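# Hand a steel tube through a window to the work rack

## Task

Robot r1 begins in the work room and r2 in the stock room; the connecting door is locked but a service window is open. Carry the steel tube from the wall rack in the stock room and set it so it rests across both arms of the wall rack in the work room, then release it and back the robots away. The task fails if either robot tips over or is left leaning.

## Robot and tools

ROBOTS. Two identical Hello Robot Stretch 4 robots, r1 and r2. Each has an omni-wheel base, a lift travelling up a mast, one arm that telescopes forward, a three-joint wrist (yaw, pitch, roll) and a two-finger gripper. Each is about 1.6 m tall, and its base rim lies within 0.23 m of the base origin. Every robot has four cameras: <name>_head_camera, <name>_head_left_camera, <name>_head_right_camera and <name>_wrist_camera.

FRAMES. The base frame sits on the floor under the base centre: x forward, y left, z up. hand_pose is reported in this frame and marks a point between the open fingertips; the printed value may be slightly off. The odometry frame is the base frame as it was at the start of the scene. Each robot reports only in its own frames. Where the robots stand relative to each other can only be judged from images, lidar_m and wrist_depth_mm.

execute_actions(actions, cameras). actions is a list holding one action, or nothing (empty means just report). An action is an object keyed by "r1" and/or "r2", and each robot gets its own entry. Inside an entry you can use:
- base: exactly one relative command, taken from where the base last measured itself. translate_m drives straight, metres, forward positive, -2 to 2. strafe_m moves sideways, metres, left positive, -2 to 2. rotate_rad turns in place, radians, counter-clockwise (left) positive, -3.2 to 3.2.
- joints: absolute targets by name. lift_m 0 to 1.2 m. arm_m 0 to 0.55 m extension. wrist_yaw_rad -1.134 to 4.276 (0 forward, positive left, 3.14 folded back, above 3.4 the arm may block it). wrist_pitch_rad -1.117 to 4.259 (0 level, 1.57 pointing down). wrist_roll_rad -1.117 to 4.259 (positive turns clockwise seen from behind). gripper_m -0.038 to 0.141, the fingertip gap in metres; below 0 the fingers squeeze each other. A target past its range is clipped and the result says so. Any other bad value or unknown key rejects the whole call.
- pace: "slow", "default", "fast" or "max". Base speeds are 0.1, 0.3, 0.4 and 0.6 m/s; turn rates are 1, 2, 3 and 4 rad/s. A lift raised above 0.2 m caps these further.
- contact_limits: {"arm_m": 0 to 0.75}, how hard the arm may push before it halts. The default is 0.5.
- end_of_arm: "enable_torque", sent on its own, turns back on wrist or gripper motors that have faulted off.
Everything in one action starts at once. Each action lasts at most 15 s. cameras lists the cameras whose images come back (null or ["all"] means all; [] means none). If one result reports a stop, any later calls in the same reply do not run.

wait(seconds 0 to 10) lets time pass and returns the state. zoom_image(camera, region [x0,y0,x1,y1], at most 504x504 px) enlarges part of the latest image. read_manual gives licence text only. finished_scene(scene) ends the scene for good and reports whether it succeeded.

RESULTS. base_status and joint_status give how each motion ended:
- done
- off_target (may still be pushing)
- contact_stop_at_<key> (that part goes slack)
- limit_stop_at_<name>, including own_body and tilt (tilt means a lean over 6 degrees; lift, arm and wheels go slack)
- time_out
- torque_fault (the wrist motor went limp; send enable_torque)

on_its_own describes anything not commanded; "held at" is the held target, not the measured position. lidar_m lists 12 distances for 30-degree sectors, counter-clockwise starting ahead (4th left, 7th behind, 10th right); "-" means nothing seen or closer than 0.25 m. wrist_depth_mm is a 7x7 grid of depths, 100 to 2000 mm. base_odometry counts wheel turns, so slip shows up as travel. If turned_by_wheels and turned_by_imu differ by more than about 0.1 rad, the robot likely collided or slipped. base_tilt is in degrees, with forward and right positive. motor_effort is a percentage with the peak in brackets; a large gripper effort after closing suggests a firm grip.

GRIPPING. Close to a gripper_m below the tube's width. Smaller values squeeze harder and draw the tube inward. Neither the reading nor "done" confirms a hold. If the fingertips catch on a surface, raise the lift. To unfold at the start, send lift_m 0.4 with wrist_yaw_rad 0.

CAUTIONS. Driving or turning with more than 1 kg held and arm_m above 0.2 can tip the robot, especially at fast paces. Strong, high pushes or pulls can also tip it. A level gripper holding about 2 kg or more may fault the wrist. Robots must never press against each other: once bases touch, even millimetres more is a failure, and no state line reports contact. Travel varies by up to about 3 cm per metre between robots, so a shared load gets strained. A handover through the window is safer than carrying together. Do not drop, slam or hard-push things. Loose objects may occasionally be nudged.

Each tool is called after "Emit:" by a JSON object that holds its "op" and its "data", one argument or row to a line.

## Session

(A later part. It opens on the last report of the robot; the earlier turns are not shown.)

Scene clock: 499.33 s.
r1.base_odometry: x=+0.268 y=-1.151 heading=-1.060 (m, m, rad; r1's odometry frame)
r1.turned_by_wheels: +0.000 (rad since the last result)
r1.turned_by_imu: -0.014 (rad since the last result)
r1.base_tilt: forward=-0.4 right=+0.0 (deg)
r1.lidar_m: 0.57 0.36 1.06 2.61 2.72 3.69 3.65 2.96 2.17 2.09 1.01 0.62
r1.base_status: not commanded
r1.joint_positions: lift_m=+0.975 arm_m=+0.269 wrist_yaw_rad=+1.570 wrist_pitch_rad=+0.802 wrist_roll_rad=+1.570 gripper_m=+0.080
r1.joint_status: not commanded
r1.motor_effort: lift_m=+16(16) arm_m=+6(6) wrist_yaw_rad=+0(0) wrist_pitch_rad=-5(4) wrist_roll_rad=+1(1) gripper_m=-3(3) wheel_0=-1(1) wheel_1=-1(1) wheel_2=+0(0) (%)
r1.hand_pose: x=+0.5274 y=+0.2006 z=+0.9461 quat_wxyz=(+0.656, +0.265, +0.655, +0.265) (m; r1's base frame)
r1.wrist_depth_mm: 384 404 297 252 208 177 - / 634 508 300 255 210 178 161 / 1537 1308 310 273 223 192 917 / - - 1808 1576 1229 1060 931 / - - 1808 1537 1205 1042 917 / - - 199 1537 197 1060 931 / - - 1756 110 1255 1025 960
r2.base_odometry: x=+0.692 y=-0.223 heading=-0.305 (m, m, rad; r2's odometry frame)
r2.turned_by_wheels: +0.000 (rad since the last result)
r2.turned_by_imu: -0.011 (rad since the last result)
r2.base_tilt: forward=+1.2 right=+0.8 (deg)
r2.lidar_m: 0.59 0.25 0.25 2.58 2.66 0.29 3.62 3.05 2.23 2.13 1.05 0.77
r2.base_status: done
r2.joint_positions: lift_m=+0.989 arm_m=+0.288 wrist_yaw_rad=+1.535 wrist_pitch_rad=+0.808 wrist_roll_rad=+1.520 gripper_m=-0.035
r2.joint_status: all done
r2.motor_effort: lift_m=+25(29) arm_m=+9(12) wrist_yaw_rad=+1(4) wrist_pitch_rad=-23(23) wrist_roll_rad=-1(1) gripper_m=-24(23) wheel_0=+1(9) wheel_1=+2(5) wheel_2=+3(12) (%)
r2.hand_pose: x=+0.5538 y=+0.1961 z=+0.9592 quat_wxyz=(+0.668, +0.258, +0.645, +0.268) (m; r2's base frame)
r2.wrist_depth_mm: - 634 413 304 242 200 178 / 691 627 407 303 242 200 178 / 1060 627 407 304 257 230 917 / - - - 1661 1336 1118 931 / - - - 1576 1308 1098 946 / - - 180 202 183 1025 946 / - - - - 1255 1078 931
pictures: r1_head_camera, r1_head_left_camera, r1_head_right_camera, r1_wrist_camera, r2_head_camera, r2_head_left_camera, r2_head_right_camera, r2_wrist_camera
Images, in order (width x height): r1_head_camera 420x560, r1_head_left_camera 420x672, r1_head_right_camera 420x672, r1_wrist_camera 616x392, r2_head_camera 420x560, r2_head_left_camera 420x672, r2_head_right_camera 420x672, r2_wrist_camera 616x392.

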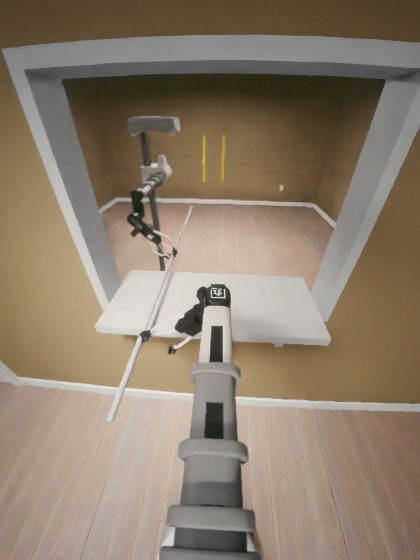

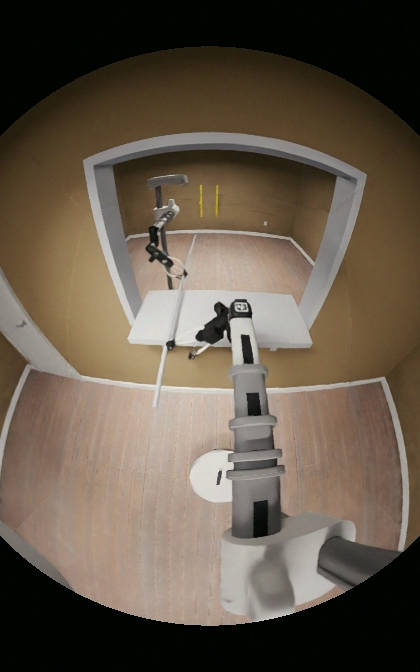

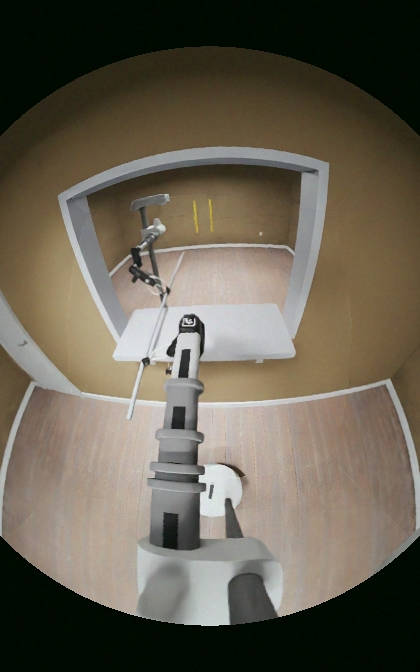

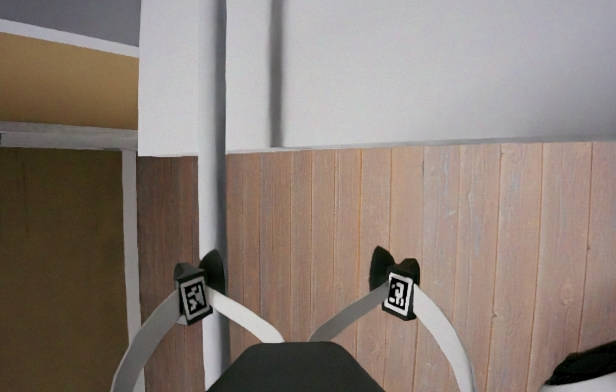

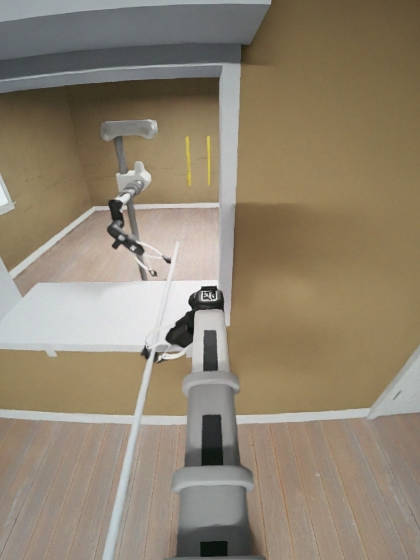

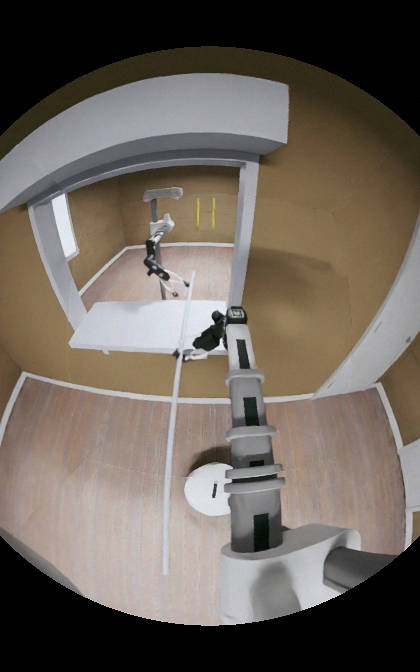

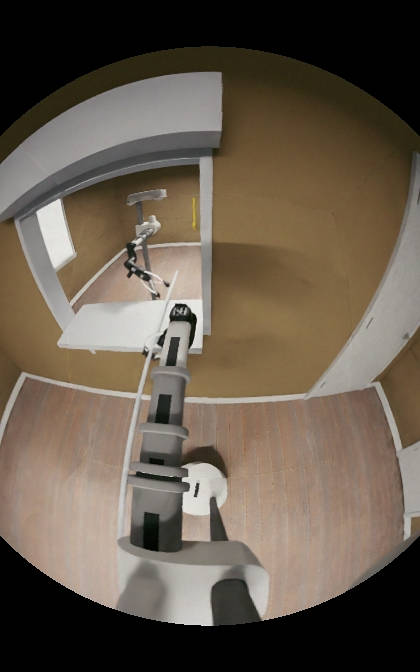

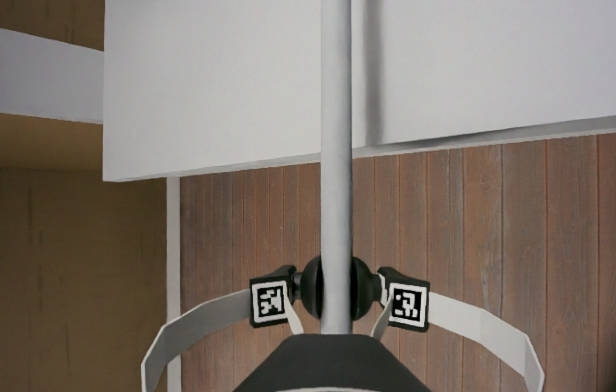

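Emit:
{"op": "zoom_image", "data": {
  "camera": "r1_head_camera",
  "region": [90, 255, 340, 355]
}}

Emit:
{"op": "zoom_image", "data": {
  "camera": "r1_head_camera",
  "region": [95, 195, 215, 430]
}}

Region (90, 255, 340, 355) of r1_head_camera's 420x560 image, scaled by 2.016, with more detail than that image has; it fills the top 202 rows of this view, and the rest is white.

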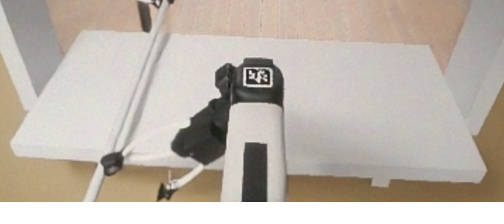

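Region (95, 195, 215, 430) of r1_head_camera's 420x560 image, scaled by 2.145, with more detail than that image has; it fills the left 257 columns of this view, and the rest is white.

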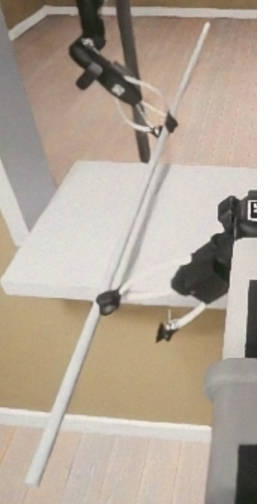

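Emit:
{"op": "execute_actions", "data": {
  "actions": [
    {"r1": {"joints": {"arm_m": 0.303}, "pace": "fast"}, "r2": {"joints": {"lift_m": 0.959, "arm_m": 0.327}, "pace": "default"}}
  ]
}}

Scene clock: 620.20 s.
r1.base_odometry: x=+0.268 y=-1.151 heading=-1.060 (m, m, rad; r1's odometry frame)
r1.turned_by_wheels: +0.000 (rad since the last result)
r1.turned_by_imu: -0.002 (rad since the last result)
r1.base_tilt: forward=-0.6 right=-0.2 (deg)
r1.lidar_m: 0.56 0.36 0.35 2.61 2.74 3.70 3.62 3.00 2.18 2.11 1.04 0.64
r1.base_status: not commanded
r1.joint_positions: lift_m=+0.975 arm_m=+0.302 wrist_yaw_rad=+1.570 wrist_pitch_rad=+0.802 wrist_roll_rad=+1.570 gripper_m=+0.080
r1.joint_status: all done
r1.motor_effort: lift_m=+17(16) arm_m=+6(10) wrist_yaw_rad=+0(0) wrist_pitch_rad=-3(4) wrist_roll_rad=+0(1) gripper_m=-3(2) wheel_0=-1(1) wheel_1=-1(1) wheel_2=+0(0) (%)
r1.hand_pose: x=+0.5604 y=+0.2006 z=+0.9461 quat_wxyz=(+0.656, +0.265, +0.655, +0.265) (m; r1's base frame)
r1.wrist_depth_mm: 364 397 319 252 208 177 - / 496 421 320 255 211 178 162 / 1182 820 324 256 211 180 162 / - - 353 1397 224 185 165 / - - 1921 1537 1205 1060 931 / - - 199 1576 197 1078 946 / - - - 109 1308 1025 946
r2.base_odometry: x=+0.692 y=-0.223 heading=-0.305 (m, m, rad; r2's odometry frame)
r2.turned_by_wheels: +0.000 (rad since the last result)
r2.turned_by_imu: -0.002 (rad since the last result)
r2.base_tilt: forward=+1.2 right=+0.8 (deg)
r2.lidar_m: 0.59 0.26 0.25 2.56 2.70 0.28 3.64 3.04 2.22 2.12 1.05 0.76
r2.base_status: not commanded
r2.joint_positions: lift_m=+0.959 arm_m=+0.325 wrist_yaw_rad=+1.535 wrist_pitch_rad=+0.808 wrist_roll_rad=+1.520 gripper_m=-0.035
r2.joint_status: all done
r2.motor_effort: lift_m=+17(26) arm_m=+10(11) wrist_yaw_rad=+1(1) wrist_pitch_rad=-23(24) wrist_roll_rad=-1(1) gripper_m=-24(24) wheel_0=+1(1) wheel_1=+2(2) wheel_2=+3(3) (%)
r2.hand_pose: x=+0.5907 y=+0.1961 z=+0.9288 quat_wxyz=(+0.668, +0.258, +0.645, +0.268) (m; r2's base frame)
r2.wrist_depth_mm: - 539 349 260 206 171 155 / 699 535 349 258 206 171 152 / 831 535 349 259 206 171 152 / - 627 384 268 219 180 878 / - - - 1618 1255 1078 917 / - - 181 203 183 991 904 / - - - - 1229 1060 904
pictures: r1_head_camera, r1_head_left_camera, r1_head_right_camera, r1_wrist_camera, r2_head_camera, r2_head_left_camera, r2_head_right_camera, r2_wrist_camera
Images, in order (width x height): r1_head_camera 420x560, r1_head_left_camera 420x672, r1_head_right_camera 420x672, r1_wrist_camera 616x392, r2_head_camera 420x560, r2_head_left_camera 420x672, r2_head_right_camera 420x672, r2_wrist_camera 616x392.

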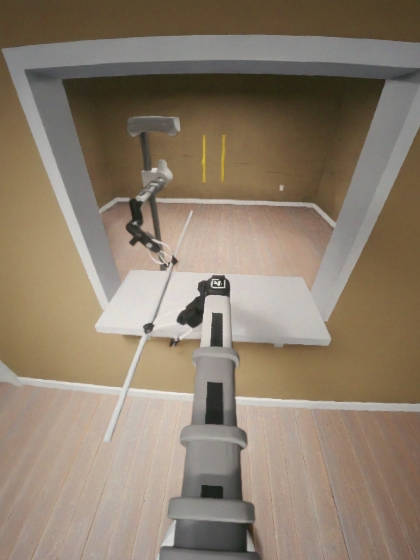

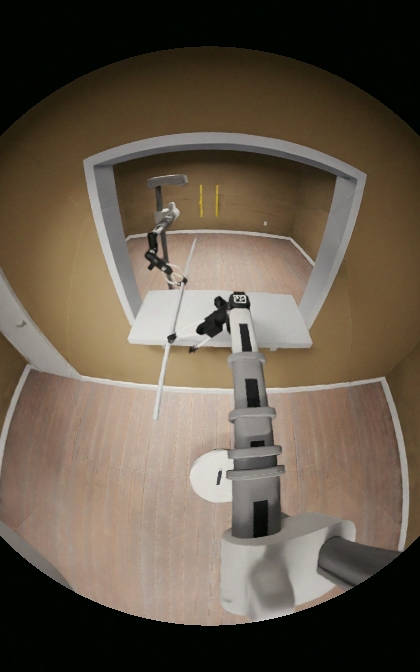

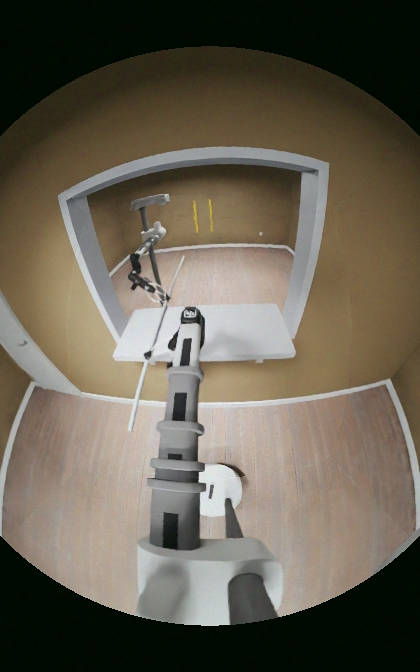

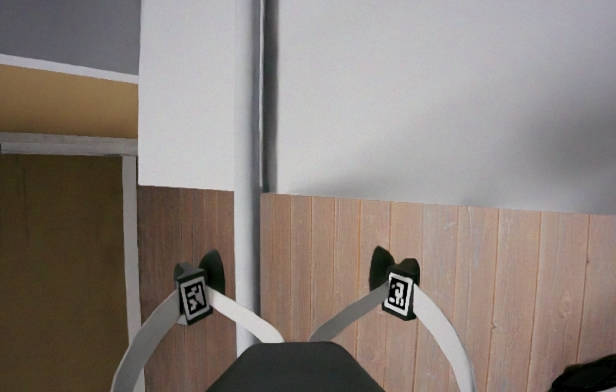

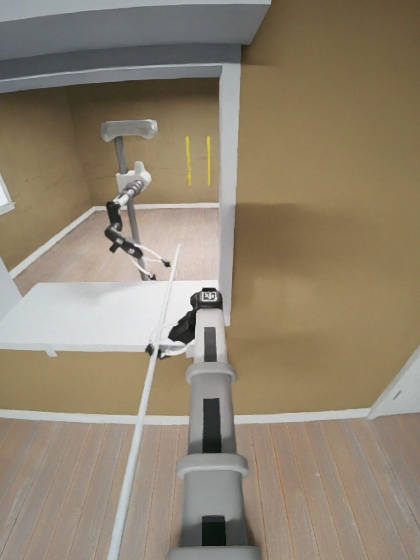

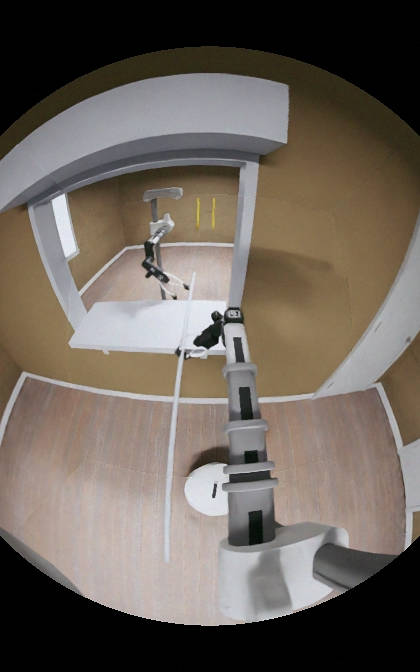

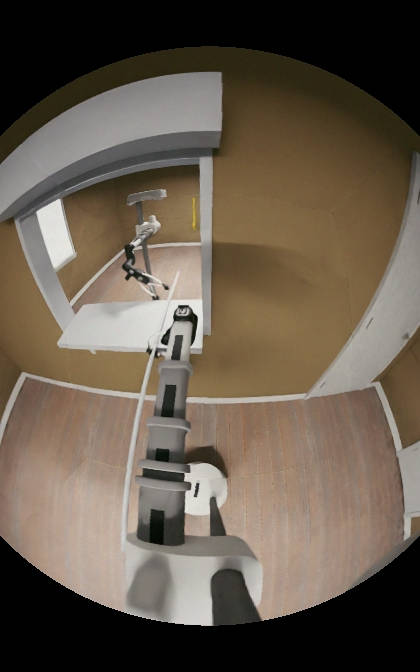

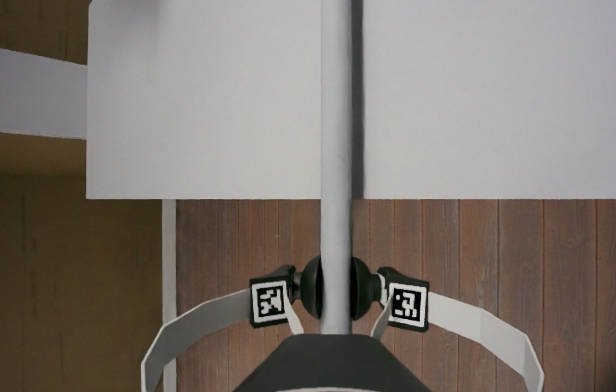

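Emit:
{"op": "zoom_image", "data": {
  "camera": "r1_wrist_camera",
  "region": [190, 170, 330, 330]
}}

Emit:
{"op": "zoom_image", "data": {
  "camera": "r1_wrist_camera",
  "region": [200, 235, 400, 300]
}}

Region (190, 170, 330, 330) of r1_wrist_camera's 616x392 image, scaled by 3.150; it fills the left 441 columns of this view, and the rest is white.

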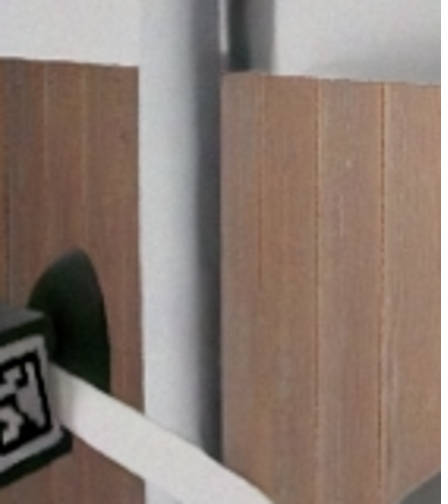

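Region (200, 235, 400, 300) of r1_wrist_camera's 616x392 image, scaled by 2.520; it fills the top 164 rows of this view, and the rest is white.

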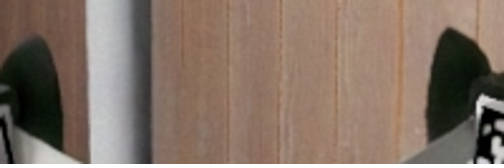

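Emit:
{"op": "execute_actions", "data": {
  "actions": [
    {"r1": {"base": {"strafe_m": 0.0575}, "joints": {"lift_m": 0.9645, "gripper_m": 0.034}, "pace": "fast"}}
  ],
  "cameras": ["r1_head_camera", "r1_wrist_camera", "r2_head_camera", "r2_wrist_camera"]
}}

Scene clock: 642.80 s.
r1.base_odometry: x=+0.318 y=-1.123 heading=-1.060 (m, m, rad; r1's odometry frame)
r1.turned_by_wheels: +0.000 (rad since the last result)
r1.turned_by_imu: -0.002 (rad since the last result)
r1.base_tilt: forward=-0.6 right=-0.1 (deg)
r1.lidar_m: 0.58 0.29 1.06 2.54 2.66 3.69 3.64 3.07 2.25 2.17 1.02 0.63
r1.base_status: done
r1.joint_positions: lift_m=+0.965 arm_m=+0.302 wrist_yaw_rad=+1.570 wrist_pitch_rad=+0.802 wrist_roll_rad=+1.570 gripper_m=+0.034
r1.joint_status: all done
r1.motor_effort: lift_m=+17(17) arm_m=+6(6) wrist_yaw_rad=+0(0) wrist_pitch_rad=-4(4) wrist_roll_rad=-1(0) gripper_m=-5(5) wheel_0=-3(14) wheel_1=-1(11) wheel_2=+0(1) (%)
r1.hand_pose: x=+0.5604 y=+0.2006 z=+0.9356 quat_wxyz=(+0.656, +0.265, +0.655, +0.265) (m; r1's base frame)
r1.wrist_depth_mm: 322 357 301 218 198 167 - / 496 449 303 221 198 168 152 / 1160 1078 306 222 200 169 154 / - - 1756 224 212 174 156 / - - 1921 226 1229 1060 917 / - - 191 225 194 1060 931 / - - - 110 1281 1025 946
r2.base_odometry: x=+0.692 y=-0.223 heading=-0.305 (m, m, rad; r2's odometry frame)
r2.turned_by_wheels: +0.000 (rad since the last result)
r2.turned_by_imu: -0.001 (rad since the last result)
r2.base_tilt: forward=+1.2 right=+0.9 (deg)
r2.lidar_m: 0.62 0.25 0.25 2.58 2.69 0.27 3.62 3.08 2.21 2.10 1.07 0.78
r2.base_status: not commanded
r2.joint_positions: lift_m=+0.959 arm_m=+0.325 wrist_yaw_rad=+1.535 wrist_pitch_rad=+0.808 wrist_roll_rad=+1.520 gripper_m=-0.035
r2.joint_status: not commanded
r2.motor_effort: lift_m=+17(18) arm_m=+10(10) wrist_yaw_rad=+1(1) wrist_pitch_rad=-21(24) wrist_roll_rad=-1(1) gripper_m=-23(24) wheel_0=+1(1) wheel_1=+2(2) wheel_2=+3(3) (%)
r2.hand_pose: x=+0.5907 y=+0.1961 z=+0.9288 quat_wxyz=(+0.668, +0.258, +0.645, +0.268) (m; r2's base frame)
r2.wrist_depth_mm: - 539 351 259 206 170 155 / 691 535 347 259 206 171 152 / 831 535 347 258 206 171 152 / - 621 384 268 218 180 878 / - - - 1576 1255 1078 917 / - - 181 203 183 991 931 / - - - - 1229 1060 904
pictures: r1_head_camera, r1_wrist_camera, r2_head_camera, r2_wrist_camera
Images, in order (width x height): r1_head_camera 420x560, r1_wrist_camera 616x392, r2_head_camera 420x560, r2_wrist_camera 616x392.

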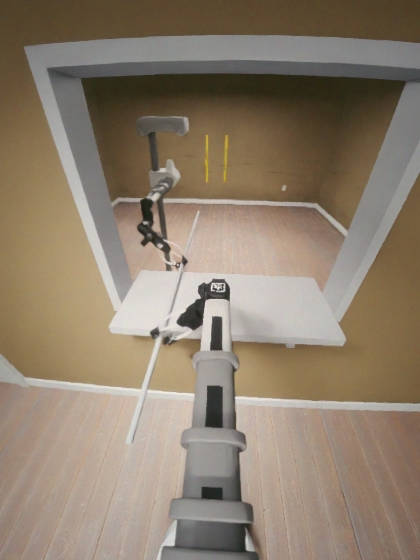

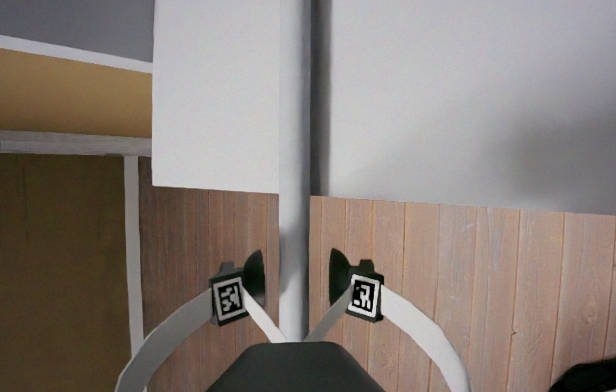

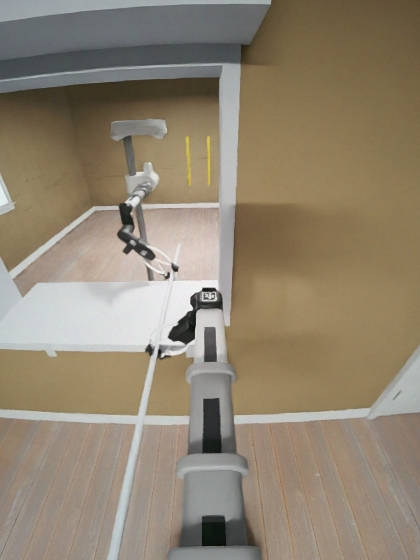

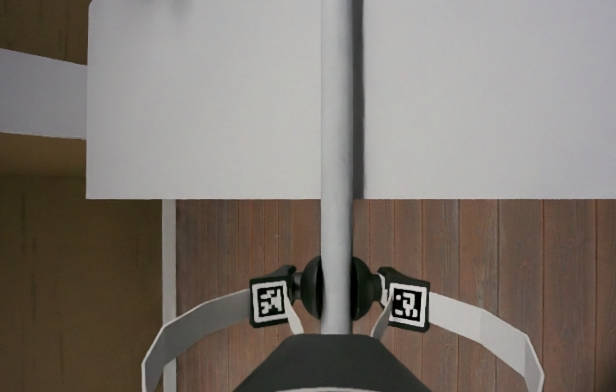

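Emit:
{"op": "zoom_image", "data": {
  "camera": "r1_wrist_camera",
  "region": [230, 180, 370, 340]
}}

Region (230, 180, 370, 340) of r1_wrist_camera's 616x392 image, scaled by 3.150; it fills the left 441 columns of this view, and the rest is white.

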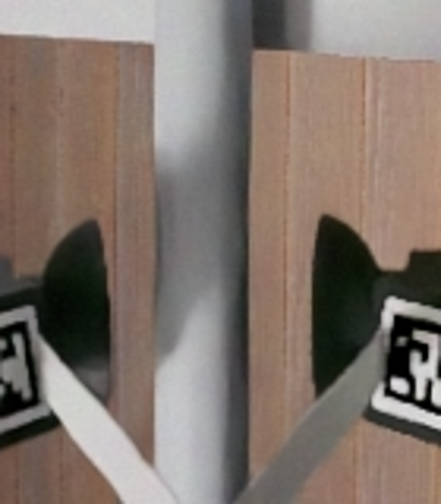

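Emit:
{"op": "execute_actions", "data": {
  "actions": [
    {"r1": {"base": {"strafe_m": 0.005}, "joints": {"lift_m": 0.949, "gripper_m": -0.025}, "pace": "default"}, "r2": {"joints": {"lift_m": 0.956, "gripper_m": 0.037}, "pace": "default"}}
  ],
  "cameras": ["r1_head_camera", "r1_wrist_camera", "r2_head_camera", "r2_wrist_camera"]
}}

Scene clock: 673.43 s.
r1.base_odometry: x=+0.323 y=-1.121 heading=-1.060 (m, m, rad; r1's odometry frame)
r1.turned_by_wheels: +0.000 (rad since the last result)
r1.turned_by_imu: -0.002 (rad since the last result)
r1.base_tilt: forward=-0.5 right=+0.0 (deg)
r1.lidar_m: 0.57 0.29 1.06 2.52 2.68 3.69 3.65 3.08 2.27 2.17 1.01 0.61
r1.base_status: done
r1.joint_positions: lift_m=+0.949 arm_m=+0.302 wrist_yaw_rad=+1.570 wrist_pitch_rad=+0.802 wrist_roll_rad=+1.571 gripper_m=-0.025
r1.joint_status: all done
r1.motor_effort: lift_m=+17(14) arm_m=+6(6) wrist_yaw_rad=+1(1) wrist_pitch_rad=-4(5) wrist_roll_rad=-3(3) gripper_m=-15(16) wheel_0=+2(12) wheel_1=-2(6) wheel_2=+0(0) (%)
r1.hand_pose: x=+0.5605 y=+0.2006 z=+0.9201 quat_wxyz=(+0.656, +0.266, +0.655, +0.265) (m; r1's base frame)
r1.wrist_depth_mm: 317 342 274 205 179 153 - / 500 368 276 206 181 153 - / 1138 820 281 204 183 155 140 / - - 1756 204 194 158 142 / - - 1863 199 1229 1060 904 / - - 182 198 183 1042 904 / - - - 109 1229 991 960
r2.base_odometry: x=+0.692 y=-0.223 heading=-0.305 (m, m, rad; r2's odometry frame)
r2.turned_by_wheels: +0.000 (rad since the last result)
r2.turned_by_imu: -0.001 (rad since the last result)
r2.base_tilt: forward=+1.2 right=+0.8 (deg)
r2.lidar_m: 0.59 0.26 0.25 2.57 0.30 0.29 3.60 3.05 2.21 2.13 1.07 0.76
r2.base_status: not commanded
r2.joint_positions: lift_m=+0.956 arm_m=+0.325 wrist_yaw_rad=+1.535 wrist_pitch_rad=+0.802 wrist_roll_rad=+1.520 gripper_m=+0.037
r2.joint_status: all done
r2.motor_effort: lift_m=+18(20) arm_m=+10(10) wrist_yaw_rad=+1(1) wrist_pitch_rad=-7(23) wrist_roll_rad=-1(1) gripper_m=-5(23) wheel_0=+1(1) wheel_1=+2(2) wheel_2=+3(3) (%)
r2.hand_pose: x=+0.5908 y=+0.1973 z=+0.9269 quat_wxyz=(+0.667, +0.260, +0.644, +0.270) (m; r2's base frame)
r2.wrist_depth_mm: - 549 353 262 207 171 155 / 699 549 351 260 207 171 152 / 831 544 349 262 206 171 152 / - 647 389 271 219 179 866 / - - - 1576 1255 1078 904 / - - 1983 219 193 1042 917 / - - - - 1205 1008 917
pictures: r1_head_camera, r1_wrist_camera, r2_head_camera, r2_wrist_camera
Images, in order (width x height): r1_head_camera 420x560, r1_wrist_camera 616x392, r2_head_camera 420x560, r2_wrist_camera 616x392.

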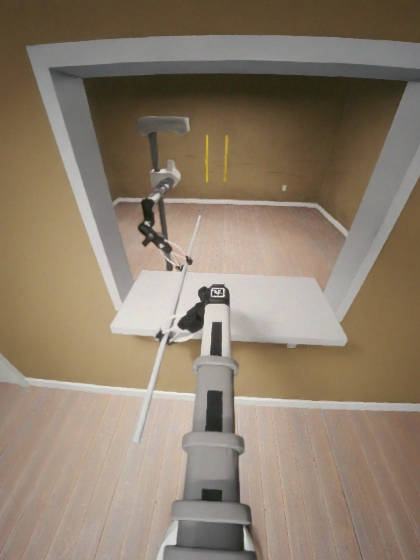

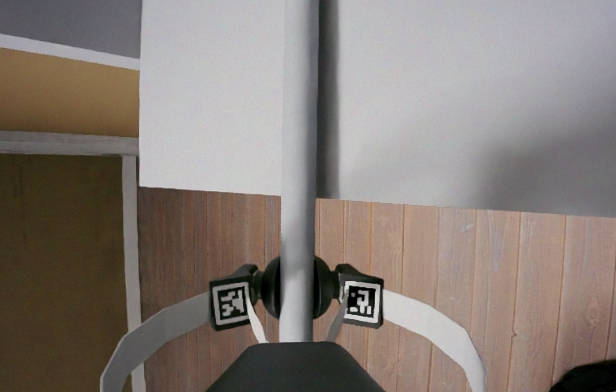

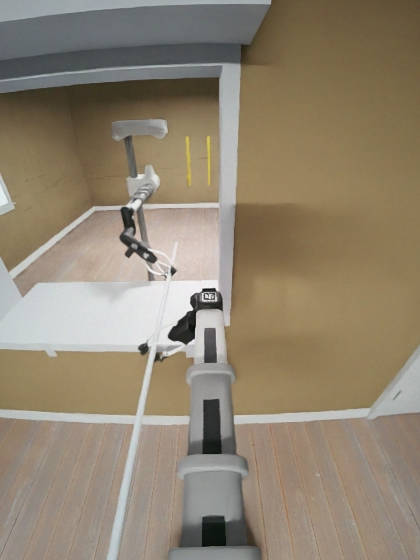

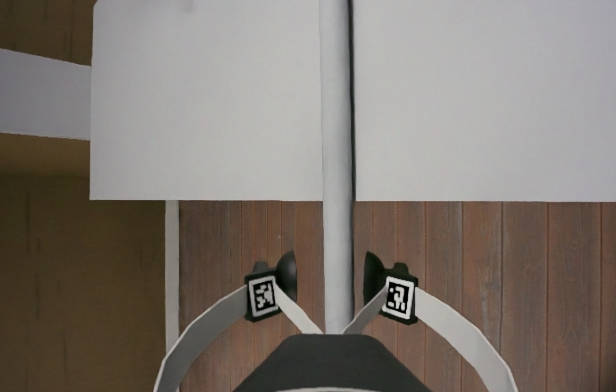

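Emit:
{"op": "zoom_image", "data": {
  "camera": "r2_wrist_camera",
  "region": [270, 180, 410, 340]
}}

Emit:
{"op": "zoom_image", "data": {
  "camera": "r2_wrist_camera",
  "region": [290, 0, 390, 260]
}}

Emit:
{"op": "zoom_image", "data": {
  "camera": "r1_wrist_camera",
  "region": [240, 0, 370, 340]
}}

Region (270, 180, 410, 340) of r2_wrist_camera's 616x392 image, scaled by 3.150; it fills the left 441 columns of this view, and the rest is white.

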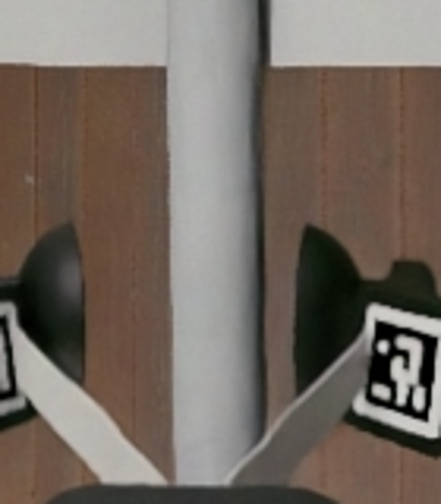

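Region (290, 0, 390, 260) of r2_wrist_camera's 616x392 image, scaled by 1.938; it fills the left 194 columns of this view, and the rest is white.

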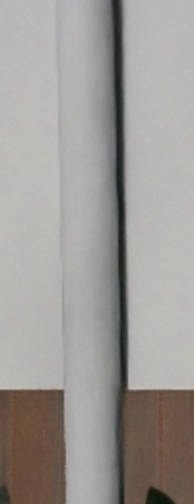

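Region (240, 0, 370, 340) of r1_wrist_camera's 616x392 image, scaled by 1.482; it fills the left 193 columns of this view, and the rest is white.

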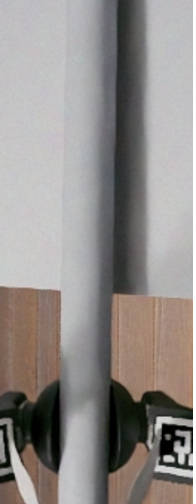

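Emit:
{"op": "zoom_image", "data": {
  "camera": "r2_wrist_camera",
  "region": [60, 0, 200, 80]
}}

Emit:
{"op": "zoom_image", "data": {
  "camera": "r2_wrist_camera",
  "region": [60, 120, 200, 220]
}}

Emit:
{"op": "zoom_image", "data": {
  "camera": "r1_head_camera",
  "region": [150, 200, 230, 290]
}}

Emit:
{"op": "zoom_image", "data": {
  "camera": "r1_head_camera",
  "region": [110, 310, 210, 455]
}}

Region (60, 0, 200, 80) of r2_wrist_camera's 616x392 image, scaled by 3.600; it fills the top 288 rows of this view, and the rest is white.

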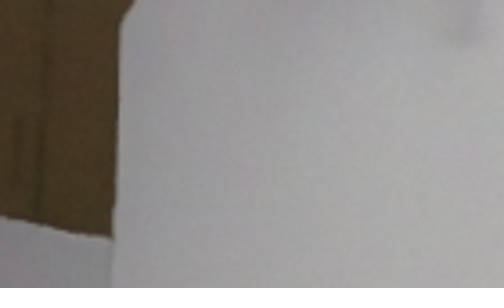

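Region (60, 120, 200, 220) of r2_wrist_camera's 616x392 image, scaled by 3.600; it fills the top 360 rows of this view, and the rest is white.

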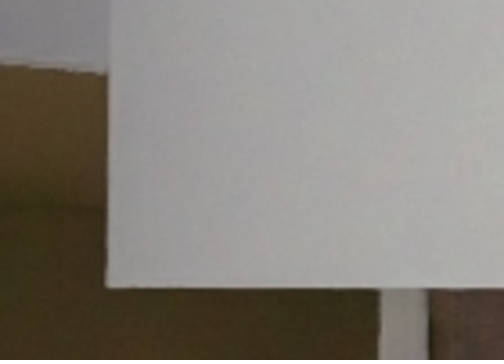

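Region (150, 200, 230, 290) of r1_head_camera's 420x560 image, scaled by 5.600, with more detail than that image has.

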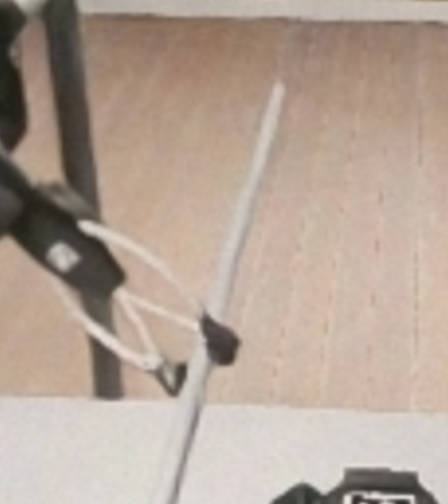

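Region (110, 310, 210, 455) of r1_head_camera's 420x560 image, scaled by 3.476, with more detail than that image has; it fills the left 348 columns of this view, and the rest is white.

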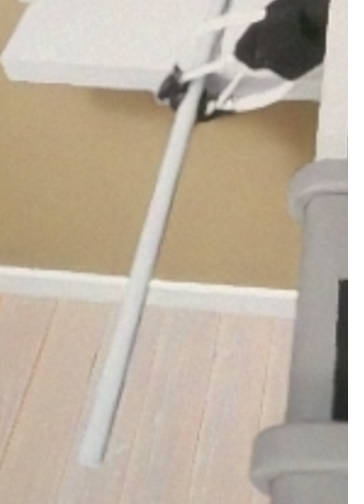

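Emit:
{"op": "execute_actions", "data": {
  "actions": [
    {"r1": {"joints": {"arm_m": 0.051}, "pace": "fast"}, "r2": {"joints": {"lift_m": 0.948, "arm_m": 0.074, "gripper_m": 0.04}, "pace": "fast"}}
  ],
  "cameras": ["r1_head_camera", "r1_wrist_camera", "r2_head_camera", "r2_wrist_camera"]
}}

Scene clock: 732.30 s.
r1.base_odometry: x=+0.323 y=-1.121 heading=-1.060 (m, m, rad; r1's odometry frame)
r1.turned_by_wheels: +0.000 (rad since the last result)
r1.turned_by_imu: -0.002 (rad since the last result)
r1.base_tilt: forward=-0.6 right=-0.1 (deg)
r1.lidar_m: 0.56 0.26 0.25 2.53 2.67 3.67 3.62 3.04 2.25 2.17 0.99 0.61
r1.base_status: not commanded
r1.joint_positions: lift_m=+0.949 arm_m=+0.052 wrist_yaw_rad=+1.569 wrist_pitch_rad=+0.803 wrist_roll_rad=+1.571 gripper_m=-0.025
r1.joint_status: all done
r1.motor_effort: lift_m=+17(17) arm_m=-6(10) wrist_yaw_rad=+3(11) wrist_pitch_rad=-8(8) wrist_roll_rad=-2(4) gripper_m=-15(16) wheel_0=+2(2) wheel_1=-2(2) wheel_2=+0(0) (%)
r1.hand_pose: x=+0.3109 y=+0.2002 z=+0.9198 quat_wxyz=(+0.656, +0.265, +0.655, +0.264) (m; r1's base frame)
r1.wrist_depth_mm: 991 991 1008 904 991 946 878 / 1464 1499 1618 1281 1229 1025 904 / - - 1863 1366 1229 1042 891 / - - 1863 1366 1229 1025 904 / - - 1863 202 1229 1042 917 / - - 183 198 182 1025 768 / - - - 109 1255 1008 732
r2.base_odometry: x=+0.692 y=-0.223 heading=-0.305 (m, m, rad; r2's odometry frame)
r2.turned_by_wheels: +0.000 (rad since the last result)
r2.turned_by_imu: -0.001 (rad since the last result)
r2.base_tilt: forward=+1.2 right=+0.8 (deg)
r2.lidar_m: 0.59 0.25 0.90 2.57 2.67 3.70 3.61 3.09 2.20 2.14 1.05 0.78
r2.base_status: not commanded
r2.joint_positions: lift_m=+0.948 arm_m=+0.076 wrist_yaw_rad=+1.535 wrist_pitch_rad=+0.802 wrist_roll_rad=+1.520 gripper_m=+0.040
r2.joint_status: all done
r2.motor_effort: lift_m=+15(16) arm_m=-9(9) wrist_yaw_rad=+0(0) wrist_pitch_rad=-6(7) wrist_roll_rad=-1(1) gripper_m=-5(2) wheel_0=+1(1) wheel_1=+2(2) wheel_2=+3(3) (%)
r2.hand_pose: x=+0.3412 y=+0.1973 z=+0.9192 quat_wxyz=(+0.667, +0.260, +0.644, +0.270) (m; r2's base frame)
r2.wrist_depth_mm: 820 621 831 778 831 831 831 / 1229 1229 1255 1138 1205 1042 917 / - - - 1618 1255 1078 917 / - - - 1661 1255 1060 917 / - - - 1576 1229 1060 917 / - - 193 1499 193 1025 904 / - - - - 1182 1008 917
pictures: r1_head_camera, r1_wrist_camera, r2_head_camera, r2_wrist_camera
Images, in order (width x height): r1_head_camera 420x560, r1_wrist_camera 616x392, r2_head_camera 420x560, r2_wrist_camera 616x392.

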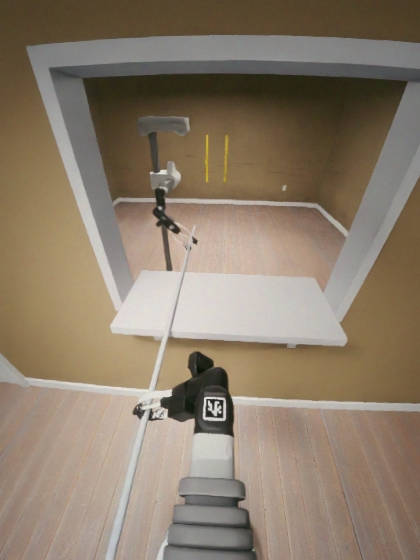

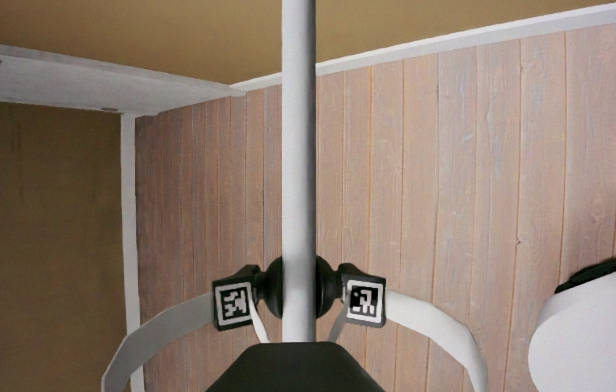

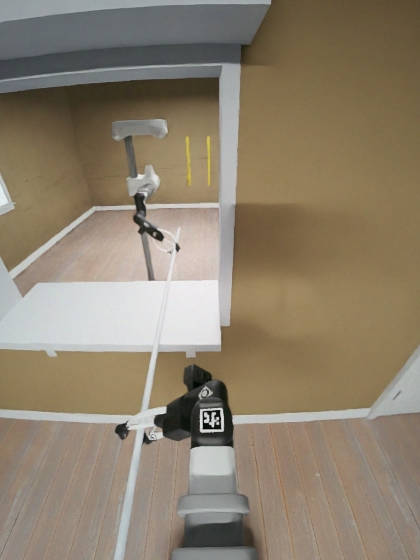

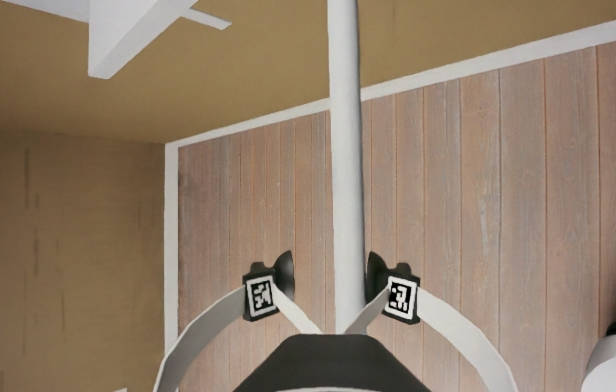

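Emit:
{"op": "zoom_image", "data": {
  "camera": "r2_wrist_camera",
  "region": [270, 180, 410, 340]
}}

Emit:
{"op": "zoom_image", "data": {
  "camera": "r2_wrist_camera",
  "region": [290, 0, 400, 260]
}}

Emit:
{"op": "zoom_image", "data": {
  "camera": "r1_wrist_camera",
  "region": [240, 0, 370, 340]
}}

Region (270, 180, 410, 340) of r2_wrist_camera's 616x392 image, scaled by 3.150; it fills the left 441 columns of this view, and the rest is white.

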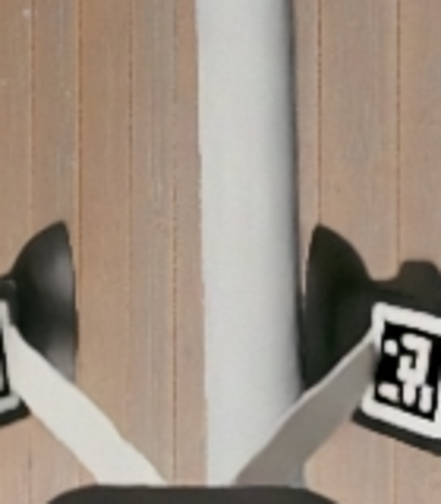

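Region (290, 0, 400, 260) of r2_wrist_camera's 616x392 image, scaled by 1.938; it fills the left 213 columns of this view, and the rest is white.

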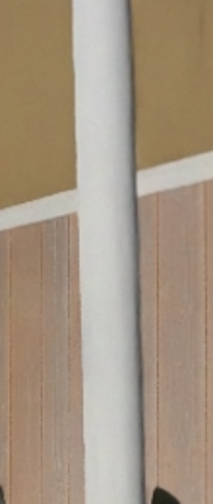

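Region (240, 0, 370, 340) of r1_wrist_camera's 616x392 image, scaled by 1.482; it fills the left 193 columns of this view, and the rest is white.

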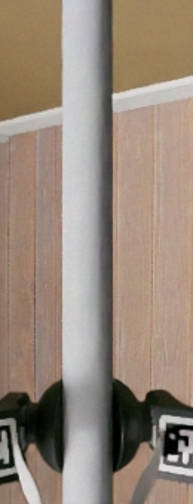

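Emit:
{"op": "execute_actions", "data": {
  "actions": [
    {"r1": {"joints": {"gripper_m": 0.04}, "pace": "default"}, "r2": {"base": {"strafe_m": -0.009}, "joints": {"lift_m": 0.942, "gripper_m": -0.025}, "pace": "fast"}}
  ],
  "cameras": ["r1_head_camera", "r1_wrist_camera", "r2_head_camera", "r2_wrist_camera"]
}}

Scene clock: 763.93 s.
r1.base_odometry: x=+0.323 y=-1.121 heading=-1.060 (m, m, rad; r1's odometry frame)
r1.turned_by_wheels: +0.000 (rad since the last result)
r1.turned_by_imu: -0.002 (rad since the last result)
r1.base_tilt: forward=-0.5 right=-0.1 (deg)
r1.lidar_m: 0.58 0.25 0.25 2.55 2.68 3.69 3.64 3.05 2.24 2.16 1.02 0.60
r1.base_status: not commanded
r1.joint_positions: lift_m=+0.949 arm_m=+0.052 wrist_yaw_rad=+1.570 wrist_pitch_rad=+0.802 wrist_roll_rad=+1.570 gripper_m=+0.040
r1.joint_status: all done
r1.motor_effort: lift_m=+17(17) arm_m=-7(6) wrist_yaw_rad=+1(3) wrist_pitch_rad=-5(10) wrist_roll_rad=-2(2) gripper_m=-5(15) wheel_0=+2(2) wheel_1=-2(2) wheel_2=+0(0) (%)
r1.hand_pose: x=+0.3107 y=+0.2005 z=+0.9200 quat_wxyz=(+0.656, +0.266, +0.655, +0.265) (m; r1's base frame)
r1.wrist_depth_mm: 991 1008 1008 976 1008 946 878 / 1464 1464 1576 1366 1205 1025 891 / - - 1863 1336 1205 1008 904 / - - 1921 1366 1255 1042 904 / - - 1863 226 1182 1042 904 / - - 190 213 196 1078 768 / - - 1983 110 1255 991 750
r2.base_odometry: x=+0.689 y=-0.231 heading=-0.305 (m, m, rad; r2's odometry frame)
r2.turned_by_wheels: +0.000 (rad since the last result)
r2.turned_by_imu: -0.001 (rad since the last result)
r2.base_tilt: forward=+1.2 right=+0.8 (deg)
r2.lidar_m: 0.62 0.25 0.90 2.59 2.71 3.70 3.61 3.03 2.21 2.11 1.04 0.77
r2.base_status: done
r2.joint_positions: lift_m=+0.942 arm_m=+0.076 wrist_yaw_rad=+1.535 wrist_pitch_rad=+0.803 wrist_roll_rad=+1.520 gripper_m=-0.025
r2.joint_status: all done
r2.motor_effort: lift_m=+15(14) arm_m=-9(9) wrist_yaw_rad=+0(1) wrist_pitch_rad=-8(11) wrist_roll_rad=-1(1) gripper_m=-16(13) wheel_0=-2(11) wheel_1=+2(10) wheel_2=+0(4) (%)
r2.hand_pose: x=+0.3411 y=+0.1971 z=+0.9130 quat_wxyz=(+0.667, +0.260, +0.644, +0.270) (m; r2's base frame)
r2.wrist_depth_mm: 820 609 831 778 842 820 842 / 1229 1255 1255 1138 1205 1025 904 / - - - 1618 1281 1060 904 / - - - 1618 1281 1060 904 / - - - 201 1255 1042 904 / - - 183 198 185 1008 904 / - - - - 1205 1008 904
pictures: r1_head_camera, r1_wrist_camera, r2_head_camera, r2_wrist_camera
Images, in order (width x height): r1_head_camera 420x560, r1_wrist_camera 616x392, r2_head_camera 420x560, r2_wrist_camera 616x392.

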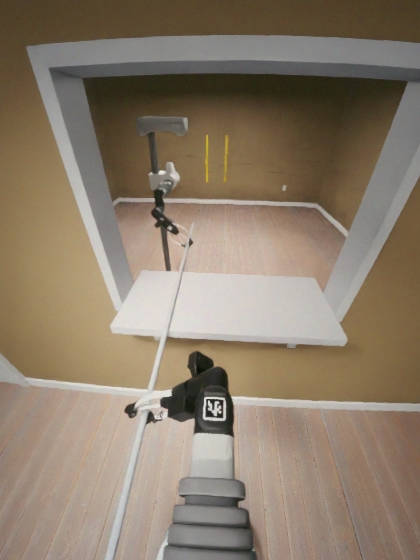

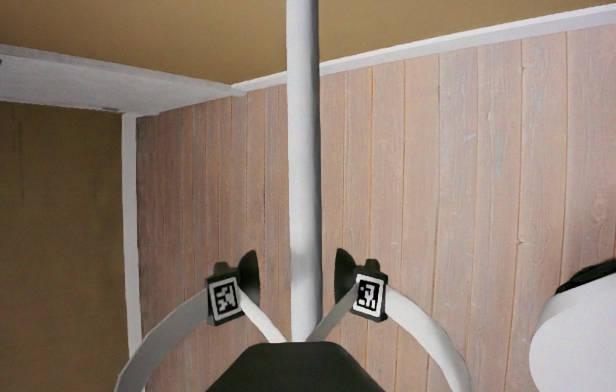

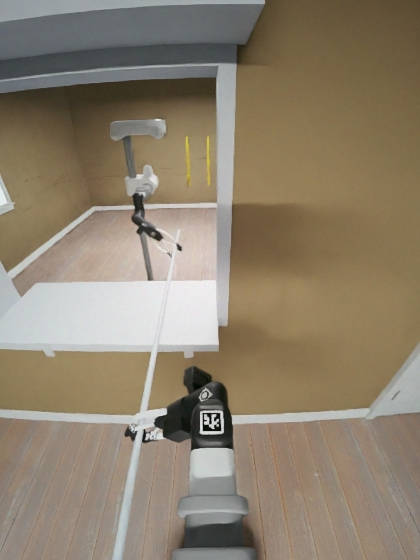

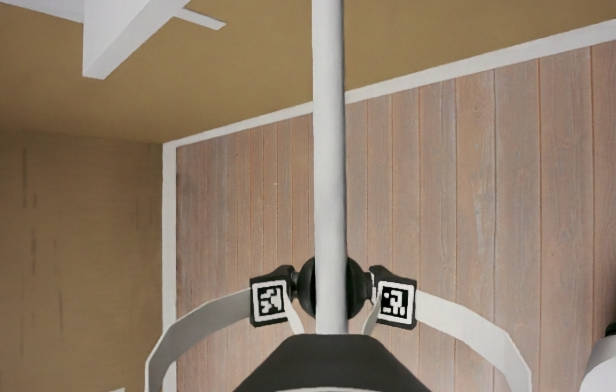

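Emit:
{"op": "zoom_image", "data": {
  "camera": "r1_wrist_camera",
  "region": [230, 180, 370, 340]
}}

Emit:
{"op": "zoom_image", "data": {
  "camera": "r1_wrist_camera",
  "region": [250, 0, 360, 260]
}}

Emit:
{"op": "zoom_image", "data": {
  "camera": "r2_wrist_camera",
  "region": [275, 0, 385, 260]
}}

Region (230, 180, 370, 340) of r1_wrist_camera's 616x392 image, scaled by 3.150; it fills the left 441 columns of this view, and the rest is white.

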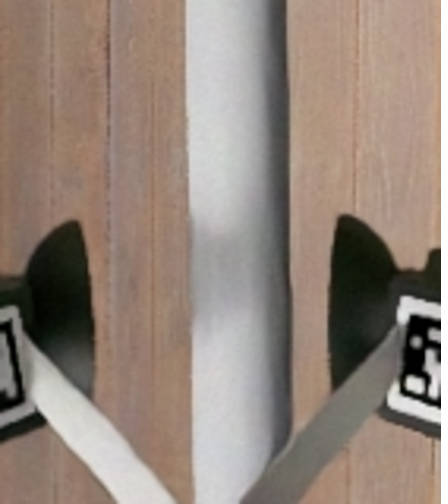

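Region (250, 0, 360, 260) of r1_wrist_camera's 616x392 image, scaled by 1.938; it fills the left 213 columns of this view, and the rest is white.

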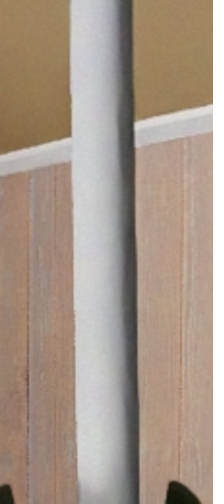

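Region (275, 0, 385, 260) of r2_wrist_camera's 616x392 image, scaled by 1.938; it fills the left 213 columns of this view, and the rest is white.

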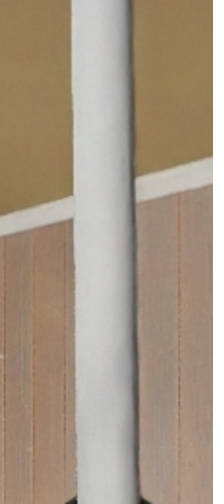

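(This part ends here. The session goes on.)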